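# Drop the held pin into the bin matching its mark

## Task

The robot is already holding a pin that carries a paint mark on one of its sides. Get that pin into the bin whose colour matches the mark, lying flat against the bin's bottom. Releasing it from a little above the bin is allowed. It only counts if the pin stays there without the robot supporting it, so open the hand, move the hand away, and then report that the job is finished.

## Robot and tools

Robot: a single arm ending in a five-fingered right hand. Joint limits (rad, base to hand): waist -2.880..2.880, shoulder 0.000..3.142, elbow 0.000..3.019, wrist pitch -1.693..1.571, wrist yaw -1.571..1.571, wrist roll -2.094..2.094. The elbow never fully straightens, and the base may be slightly tilted.

Frames. Scene frame: origin on the table top under the arm base, +z up, +y to the left when facing along +x. Results report the hand point in this frame. The hand point is a spot 0.05 m in front of the palm, where index pad and thumb tip meet in a pinch. Its own axes: +z along straightened fingers, +y outward from the palm, +x across the palm toward the little finger (away from the thumb). Straight fingers extend 0.06-0.07 m past it along +z. Across the palm the hand spans 0.08 m on the little-finger side and 0.02 m (thumb turned in front) to 0.09 m on the thumb side. A wrist bracket on the little-finger side protrudes 0.03 m beyond the point along +y and 0.11 m across the palm; it can collide.

The row (used by both motion tools): 14 numbers, each -1 to 1, in this order: dx, dy, dz, rx, ry, rz, little, ring, middle, index, thumb_bend, thumb_turn, force_limit, speed.
- dx, dy, dz, rx, ry, rz: an offset, not an absolute pose, expressed in the hand point's own axes. It is counted from the hand point pose shown in the most recent result that showed it; before any such result in a scene, and for every call after the first in one reply, it is counted from where the robot is when the action begins. Scale: 1.0 = 0.6 m for dx..dz, 180 degrees for rx..rz. rx, ry, rz form one rotation vector. All zeros is not a hold: it pulls the hand back to that reference pose.
- little, ring, middle, index: absolute finger targets, +1 straight/open, -1 fully curled. thumb_bend: +1 straight, -1 bent. thumb_turn: +1 beside the palm, -1 across in front of it. A pinch is roughly index -0.22, thumb_bend -0.75, thumb_turn -0.57.
- force_limit: stall force for closing motors, linear from about 0 N (-1) to 10 N (+1) at the fingertip; 15 N for the two thumb motors. Opening ignores it.
- speed: finger speed, linear from nearly 0 (-1) to full (+1); at full, a finger crosses its range in 0.6 s. For a gentle grip close at -0.9 or slower.
A motor only starts when its target changes by 0.01 or more; it then runs until it arrives or hits force_limit, and locks. Resending identical numbers keeps a grip. To release, send targets more open than hand_measured.

Tools.
- execute_actions: {"actions": [...], "pictures": bool}. The list holds zero or one item. Empty list: just read state. Action: {"rows": [[14 numbers], ...], "steps": n}, 1-15 rows, n up to 15 (default 15), each step 1/30 s; every row is measured from the same reference pose, not chained; the final row repeats if rows < steps. Wait: {"steps": n}, n up to 300, counted from the previous result, so your reply time is included.
- move: {"target": [14 numbers], "speed": m/s}. target is one row as above (offset from the same reference). speed 0.002-0.5, default 0.25; turning capped at twice that in rad/s. The hand follows a straight path lasting 0.5-10 s (cut off at 10 s), turning the short way. It does not slow for obstacles; faster or deeper-past-contact targets hit and press harder. The hand numbers are sent when it starts.
- wait: {"seconds": 0-10}; nothing new is sent.
- zoom_image: {"camera": one of cam_head_left, cam_head_right, cam_high, cam_low, cam_wrist, "region": [x0, y0, x1, y1]} in image pixels from the top-left, at most 504x504. Images are 672x504.
- show_instructions: no arguments; shows the reference images.


Control behaviour. Each step the commanded pose is clipped to within 70 mm and 16 degrees of the measured pose; position wins over orientation. After an action ends the arm continues only to the last clipped pose, so check the reported pose and send the remainder. Tracking is loose: endings are often a centimetre or more off, usually low, and small turns can shift the point noticeably; prefer a few large moves over many small corrections. The elbow may sag under load, sinking the hand a bit more every action unless corrected.

Results. State line: end_effector_position (m) and end_effector_quat_wxyz in the scene frame (less accurate at long reach). hand_measured, hand_stopped_by, hand_load_n, hand_force_limit, hand_speed list six values in motor order. hand_stopped_by words: moving, target, force, stalled, fault (dead motor). hand_load_n is positive when the finger is pushed open; loads falling near 0 mean the object slipped away. "Hand target" shows the pose now being driven to. "pose unreachable" and HELD mark steps the clearance check altered or blocked (a mount under the base counts as arm). A move adds a "move:" line: ending done, off_target, moving, held or fault, limits paced (pose clipped) or held (steps blocked; the arm may then jump fast), plus distance to target. MOTOR HOT appears from 85 °C; at 100 °C an OVER-TEMPERATURE FAULT drops the arm. Camera calibration lines are given per camera in OpenCV form.

Avoid: dropping the pin except from just above the correct bin, knocking anything off the table, fast collisions and heavy pressing, and holding loads idly long enough to overheat. Something may occasionally nudge loose objects. Finish by opening the hand and withdrawing before calling finished_scene.

Each tool is called after ">>>" as a command line: name --argument value for each argument, lists and objects as JSON in quotes; but a table of rows of numbers goes row by row, as --pt "numbers of a row", without its own name.

Reference images:

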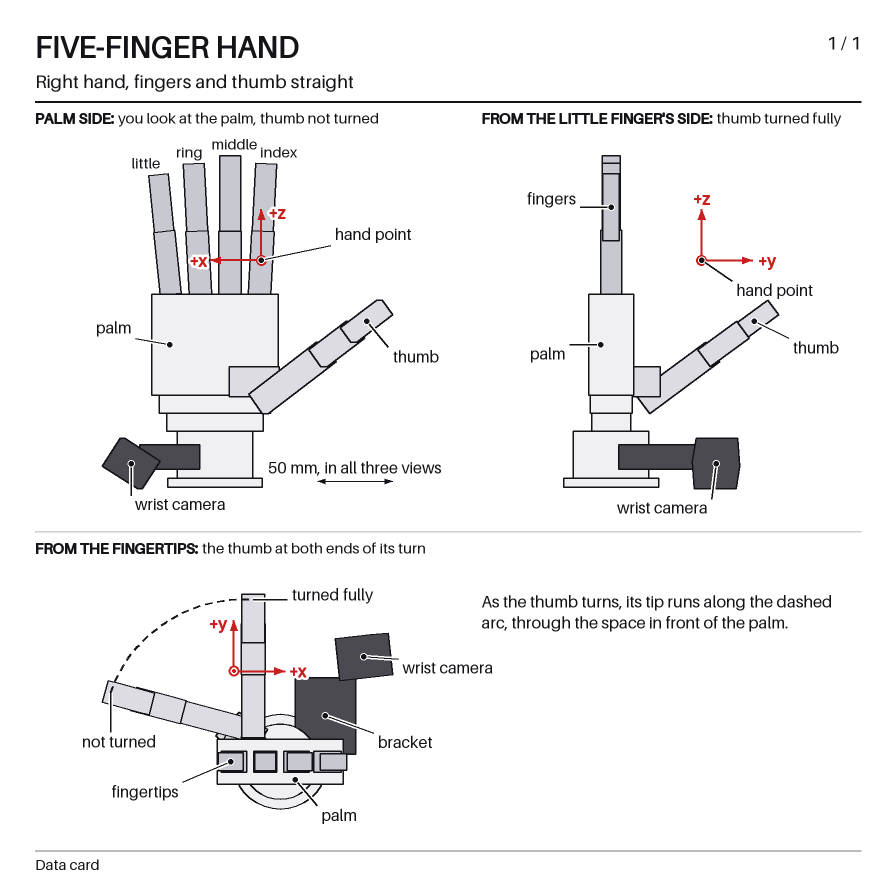

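## Session

>>> execute_actions --actions '[]'

Scene clock: 0.00 s of 4800.00 s.
end_effector_position=(+0.4500, +0.0335, +0.3008) hand_measured=(+1.000, +1.000, +1.000, -0.158, -0.750, -0.550) hand_load_n=(+0.0, +0.0, +0.0, +5.5, +0.5, +0.0) hand_stopped_by=(target, target, target, target, target, target) hand_force_limit=0.00 hand_speed=-0.80 end_effector_quat_wxyz=(+0.509, -0.532, +0.493, -0.463)
Joint positions: [-0.095  0.832  0.581  0.204 -0.146  0.009]
Joint velocities: [-0.015 -0.005 -0.022 -0.017  0.007  0.007]
Hand target: +0.454, +0.033, +0.315; +0.515, -0.526, +0.487, -0.470

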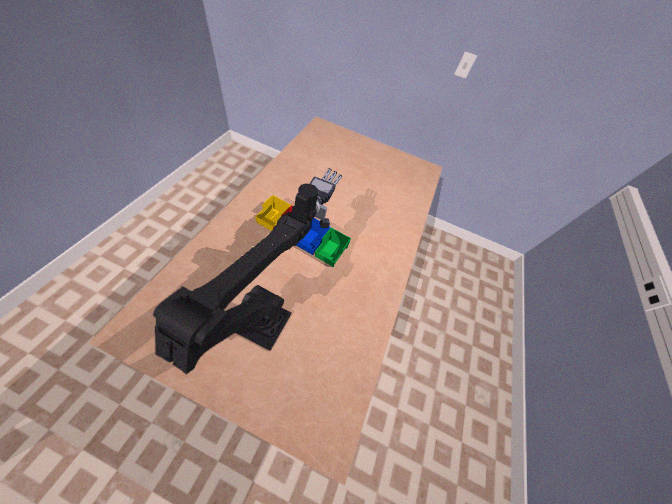

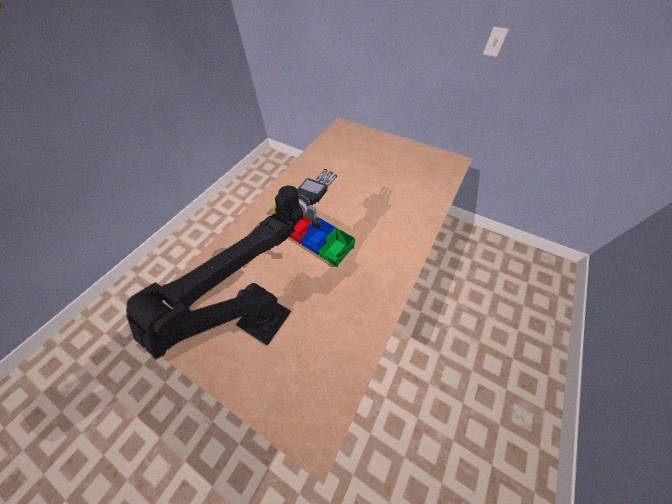

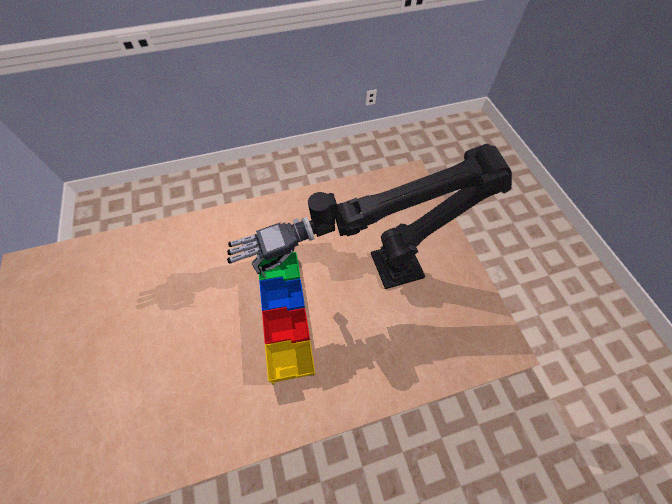

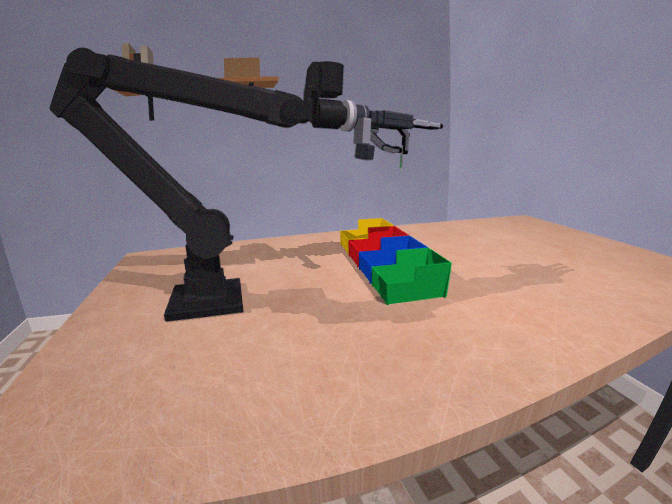

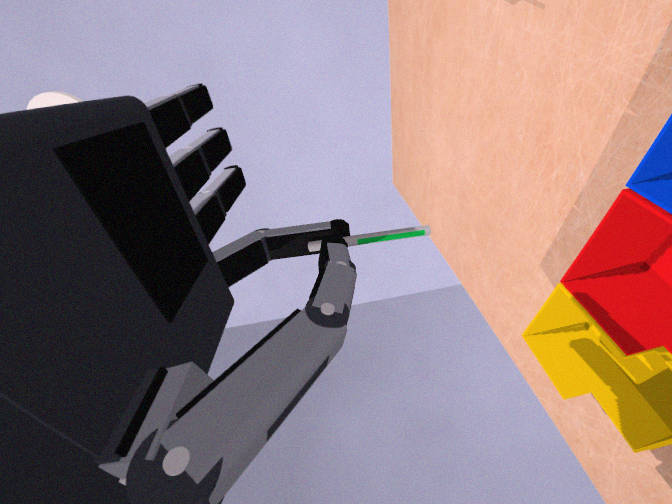

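>>> move --target '[0.157,0.23,-0.035,0,0,0,1,1,1,-0.2,-0.75,-0.55,0,-0.8]' --speed 0.15

Scene clock: 5.50 s of 4800.00 s.
end_effector_position=(+0.4301, -0.0553, +0.1602) hand_measured=(+1.000, +1.000, +1.000, -0.158, -0.750, -0.550) hand_load_n=(+0.0, +0.0, +0.0, +5.5, +0.5, +0.0) hand_stopped_by=(target, target, target, force, target, target) hand_force_limit=0.00 hand_speed=-0.80 end_effector_quat_wxyz=(+0.510, -0.535, +0.497, -0.455)
Joint positions: [-0.445  1.158  0.332  0.759 -0.505 -0.006]
Joint velocities: [-0.005 -0.005 -0.002  0.012  0.007 -0.037]
Hand target: +0.431, -0.061, +0.161; +0.508, -0.533, +0.493, -0.464
Off the commanded pose: 0.007 m, 1 deg.
After step 90, 0.87 s passed at rest.
move: done
camera_calibration (this result's frames):
cam_wrist: T_world_to_cam=[[-0.0959799, 0.136642, -0.98596, 0.210509], [-0.63195, 0.75693, 0.166419, 0.282219], [0.769043, 0.63905, 0.0137007, -0.164468], [0, 0, 0, 1]] pos_world=[0.325036, -0.137281, 0.16284]

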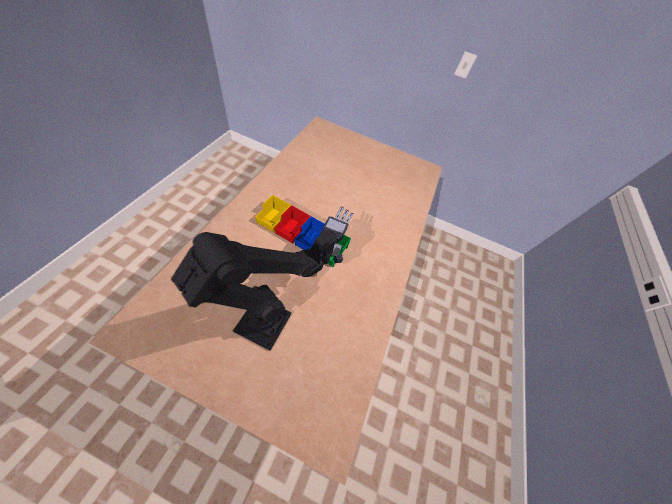

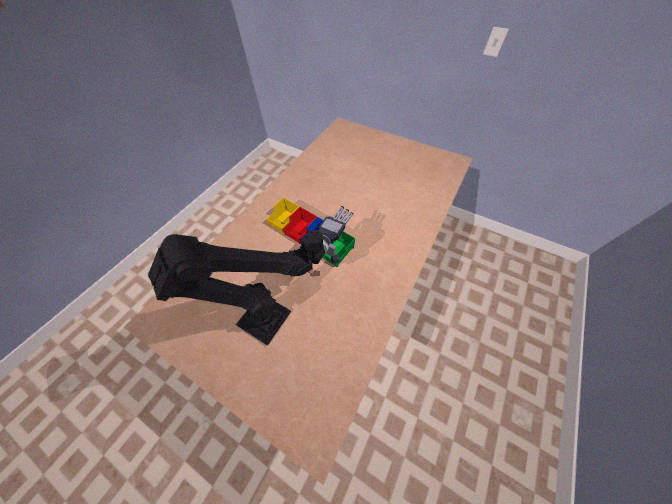

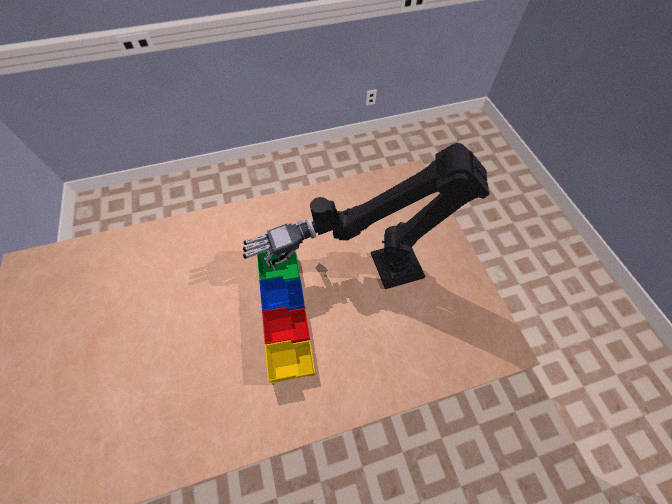

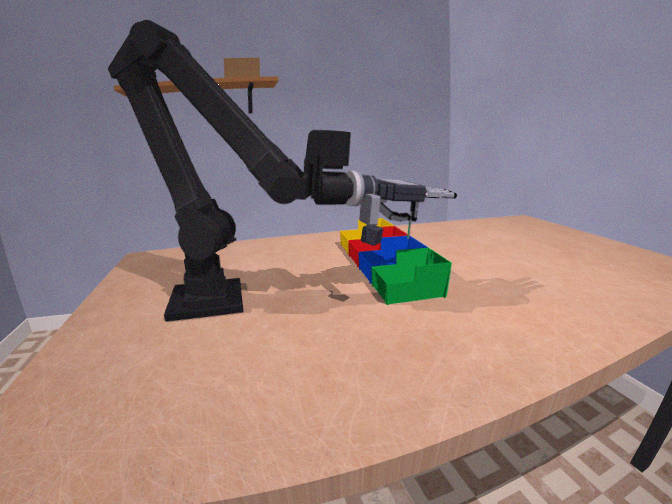

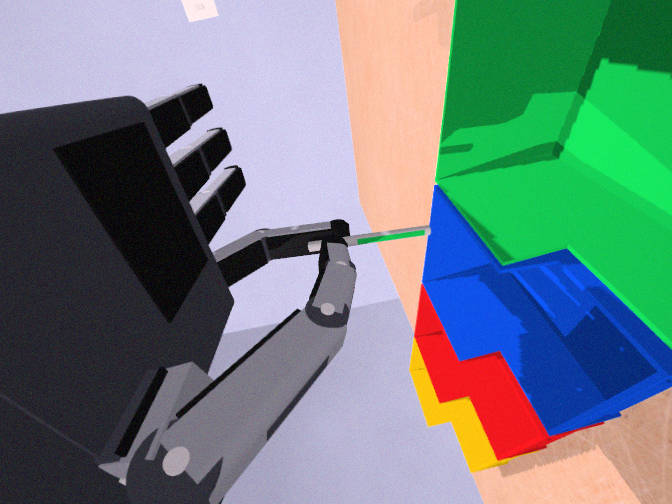

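>>> move --target '[0.075,0.095,0,0,0,0,1,1,1,-0.2,-0.75,-0.55,0,-0.8]' --speed 0.08

Scene clock: 9.20 s of 4800.00 s.
end_effector_position=(+0.4287, -0.0922, +0.1001) hand_measured=(+1.000, +1.000, +1.000, -0.158, -0.750, -0.550) hand_load_n=(+0.0, +0.0, +0.0, +5.5, +0.5, +0.0) hand_stopped_by=(target, target, target, force, target, target) hand_force_limit=0.00 hand_speed=-0.80 end_effector_quat_wxyz=(+0.512, -0.537, +0.501, -0.445)
Joint positions: [-0.572  1.467  0.327  1.05  -0.642 -0.013]
Joint velocities: [ 0.015 -0.015 -0.007 -0.002 -0.037 -0.007]
Hand target: +0.430, -0.100, +0.101; +0.509, -0.535, +0.497, -0.455
Off the commanded pose: 0.008 m, 1 deg.
move: done
camera_calibration (this result's frames):
cam_wrist: T_world_to_cam=[[-0.111995, 0.148586, -0.982537, 0.163777], [-0.636992, 0.748157, 0.185749, 0.318721], [0.762692, 0.646671, 0.0108582, -0.13534], [0, 0, 0, 1]] pos_world=[0.324587, -0.175267, 0.103185]

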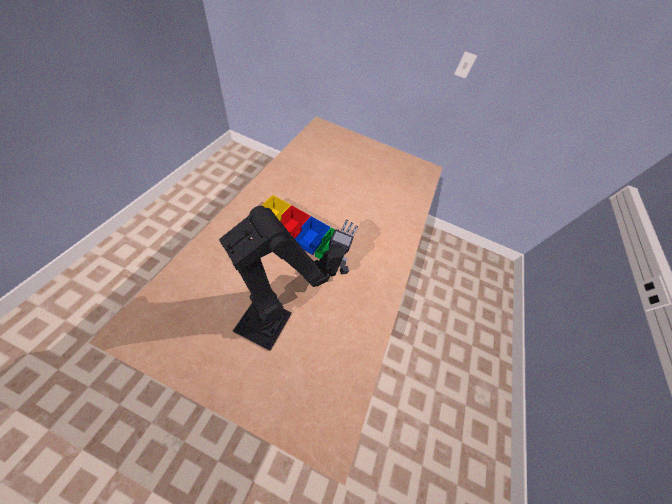

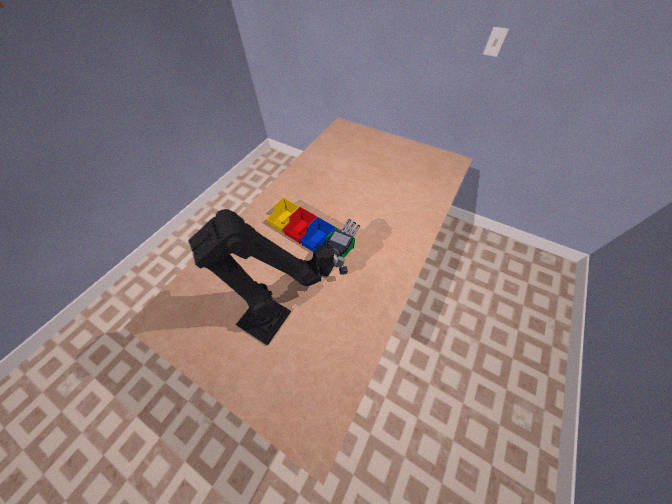

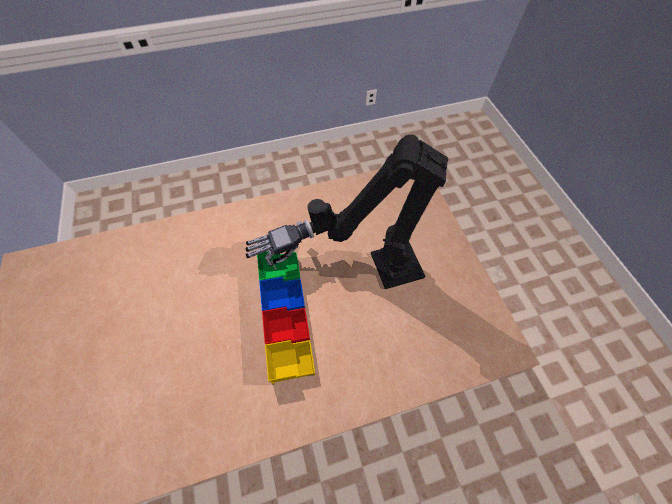

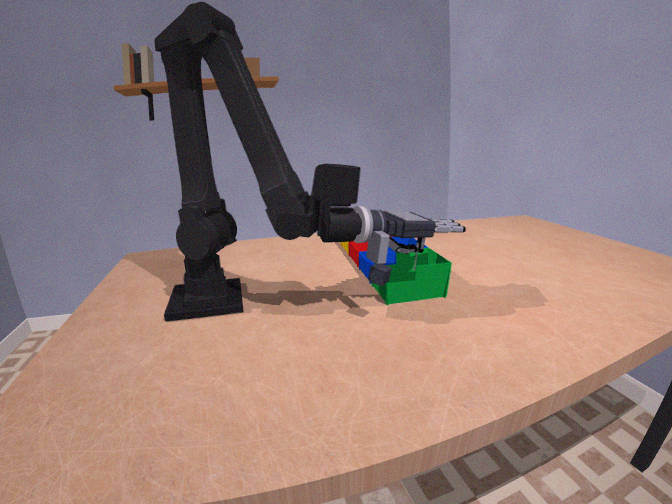

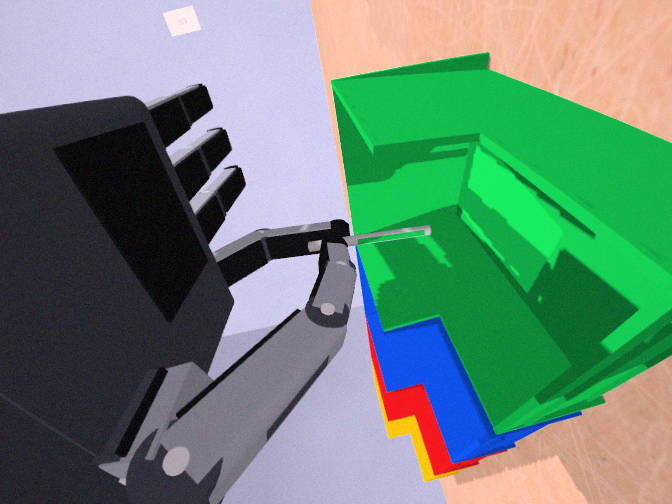

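>>> execute_actions --actions '[{"rows":[[0,-0.005,0,0,0,0,1,1,1,0.6,-0.75,-0.55,0,0]]}]' --pictures false

>>> move --target '[0.08,-0.2,0,0,0,0,1,1,1,0.6,-0.75,-0.55,0,0]' --speed 0.15

Scene clock: 11.23 s of 4800.00 s.
end_effector_position=(+0.4288, -0.0921, +0.1003) hand_measured=(+1.000, +1.000, +1.000, +0.502, -0.750, -0.550) hand_load_n=(+0.0, +0.0, +0.0, +0.0, +0.0, +0.0) hand_stopped_by=(target, target, target, moving, target, target) hand_force_limit=0.00 hand_speed=0.00 end_effector_quat_wxyz=(+0.513, -0.537, +0.500, -0.446)
Joint positions: [-0.572  1.467  0.327  1.051 -0.642 -0.013]
Joint velocities: [-0.005 -0.005 -0.007 -0.002  0.007 -0.007]
Hand target: +0.429, -0.092, +0.103; +0.513, -0.537, +0.500, -0.445
Off the commanded pose: 0.003 m, 0 deg.
Steps of this call (steps 1 to 46: nothing new was sent; steps 47 to 61: all 15 steps of this action). Readings (end_effector_position | what the end effector reports):
47: (+0.4288, -0.0921, +0.1003) | hand_measured=(+1.000, +1.000, +1.000, -0.158, -0.750, -0.550) hand_load_n=(+0.0, +0.0, +0.0, +5.5, +0.5, +0.0) hand_stopped_by=(target, target, target, moving, target, target) hand_force_limit=0.00 hand_speed=0.00
48: (+0.4288, -0.0921, +0.1003) | hand_measured=(+1.000, +1.000, +1.000, -0.158, -0.750, -0.550) hand_load_n=(+0.0, +0.0, +0.0, +5.5, +0.5, +0.0) hand_stopped_by=(target, target, target, moving, target, target) hand_force_limit=0.00 hand_speed=0.00
50: (+0.4288, -0.0921, +0.1003) | hand_measured=(+1.000, +1.000, +1.000, -0.110, -0.750, -0.550) hand_load_n=(+0.0, +0.0, +0.0, +0.0, +0.0, +0.0) hand_stopped_by=(target, target, target, moving, target, target) hand_force_limit=0.00 hand_speed=0.00
54: (+0.4288, -0.0921, +0.1003) | hand_measured=(+1.000, +1.000, +1.000, +0.114, -0.750, -0.550) hand_load_n=(+0.0, +0.0, +0.0, +0.0, +0.0, +0.0) hand_stopped_by=(target, target, target, moving, target, target) hand_force_limit=0.00 hand_speed=0.00
61: the state above

Scene clock: 12.70 s of 4800.00 s.
end_effector_position=(+0.4359, -0.1325, +0.2037) hand_measured=(+1.000, +1.000, +1.000, +0.600, -0.750, -0.550) hand_load_n=(+0.0, +0.0, +0.0, +0.0, +0.0, +0.0) hand_stopped_by=(target, target, target, target, target, target) hand_force_limit=0.00 hand_speed=0.00 end_effector_quat_wxyz=(+0.516, -0.538, +0.507, -0.433)
Joint positions: [-0.68   1.173  0.523  0.53  -0.76  -0.019]
Joint velocities: [-0.005 -0.015 -0.012 -0.002 -0.051 -0.095]
Hand target: +0.441, -0.143, +0.220; +0.512, -0.537, +0.500, -0.446
Off the commanded pose: 0.019 m, 2 deg.
move: off_target
camera_calibration (this result's frames):
cam_wrist: T_world_to_cam=[[-0.131025, 0.168204, -0.977006, 0.282103], [-0.641093, 0.737337, 0.212918, 0.329045], [0.756196, 0.654249, 0.0112251, -0.112117], [0, 0, 0, 1]] pos_world=[0.332694, -0.216716, 0.206815]

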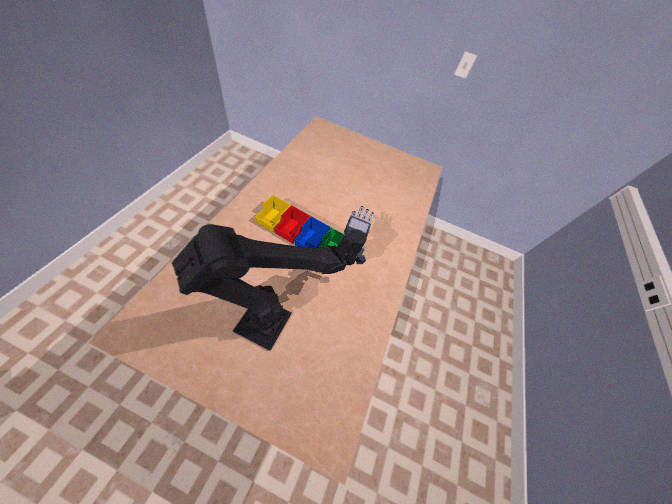

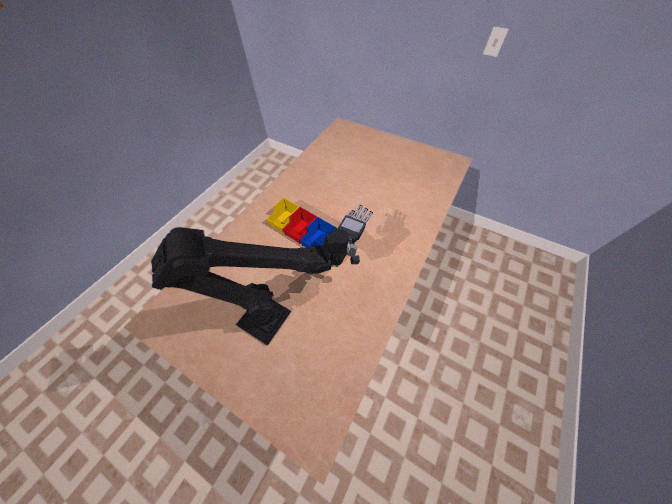

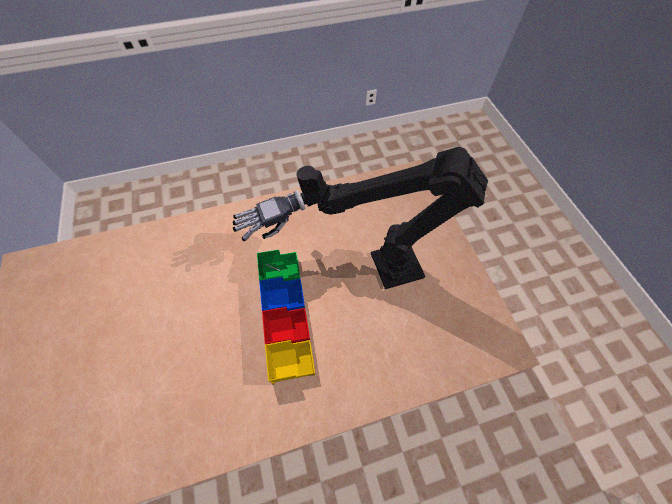

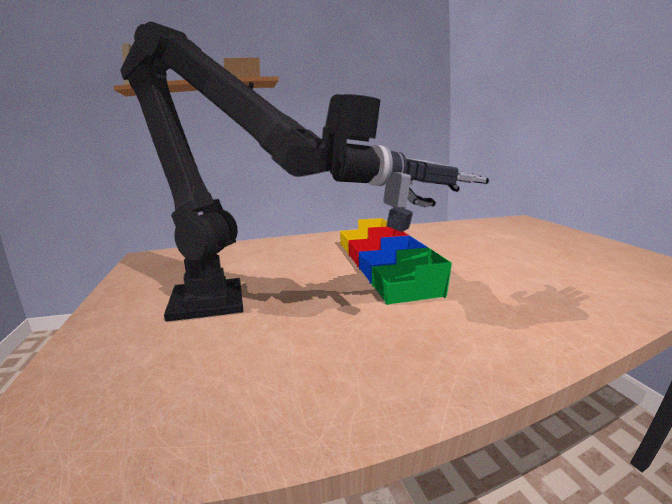

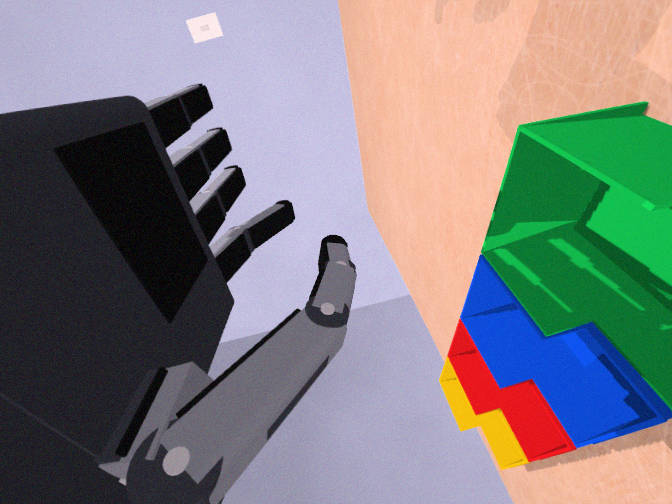

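>>> zoom_image --camera "cam_high" --region '[240,240,320,300]'

Region (240, 240, 320, 300) of cam_high's 672x504 image, scaled by 6.300, with more detail than that image has; it fills the top 378 rows of this view, and the rest is white.

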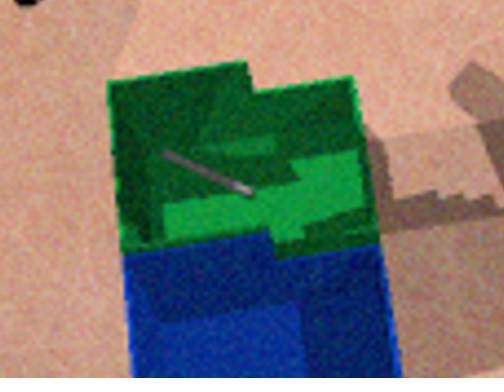

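>>> finished_scene --scene 1

The scene is finished: the task was done.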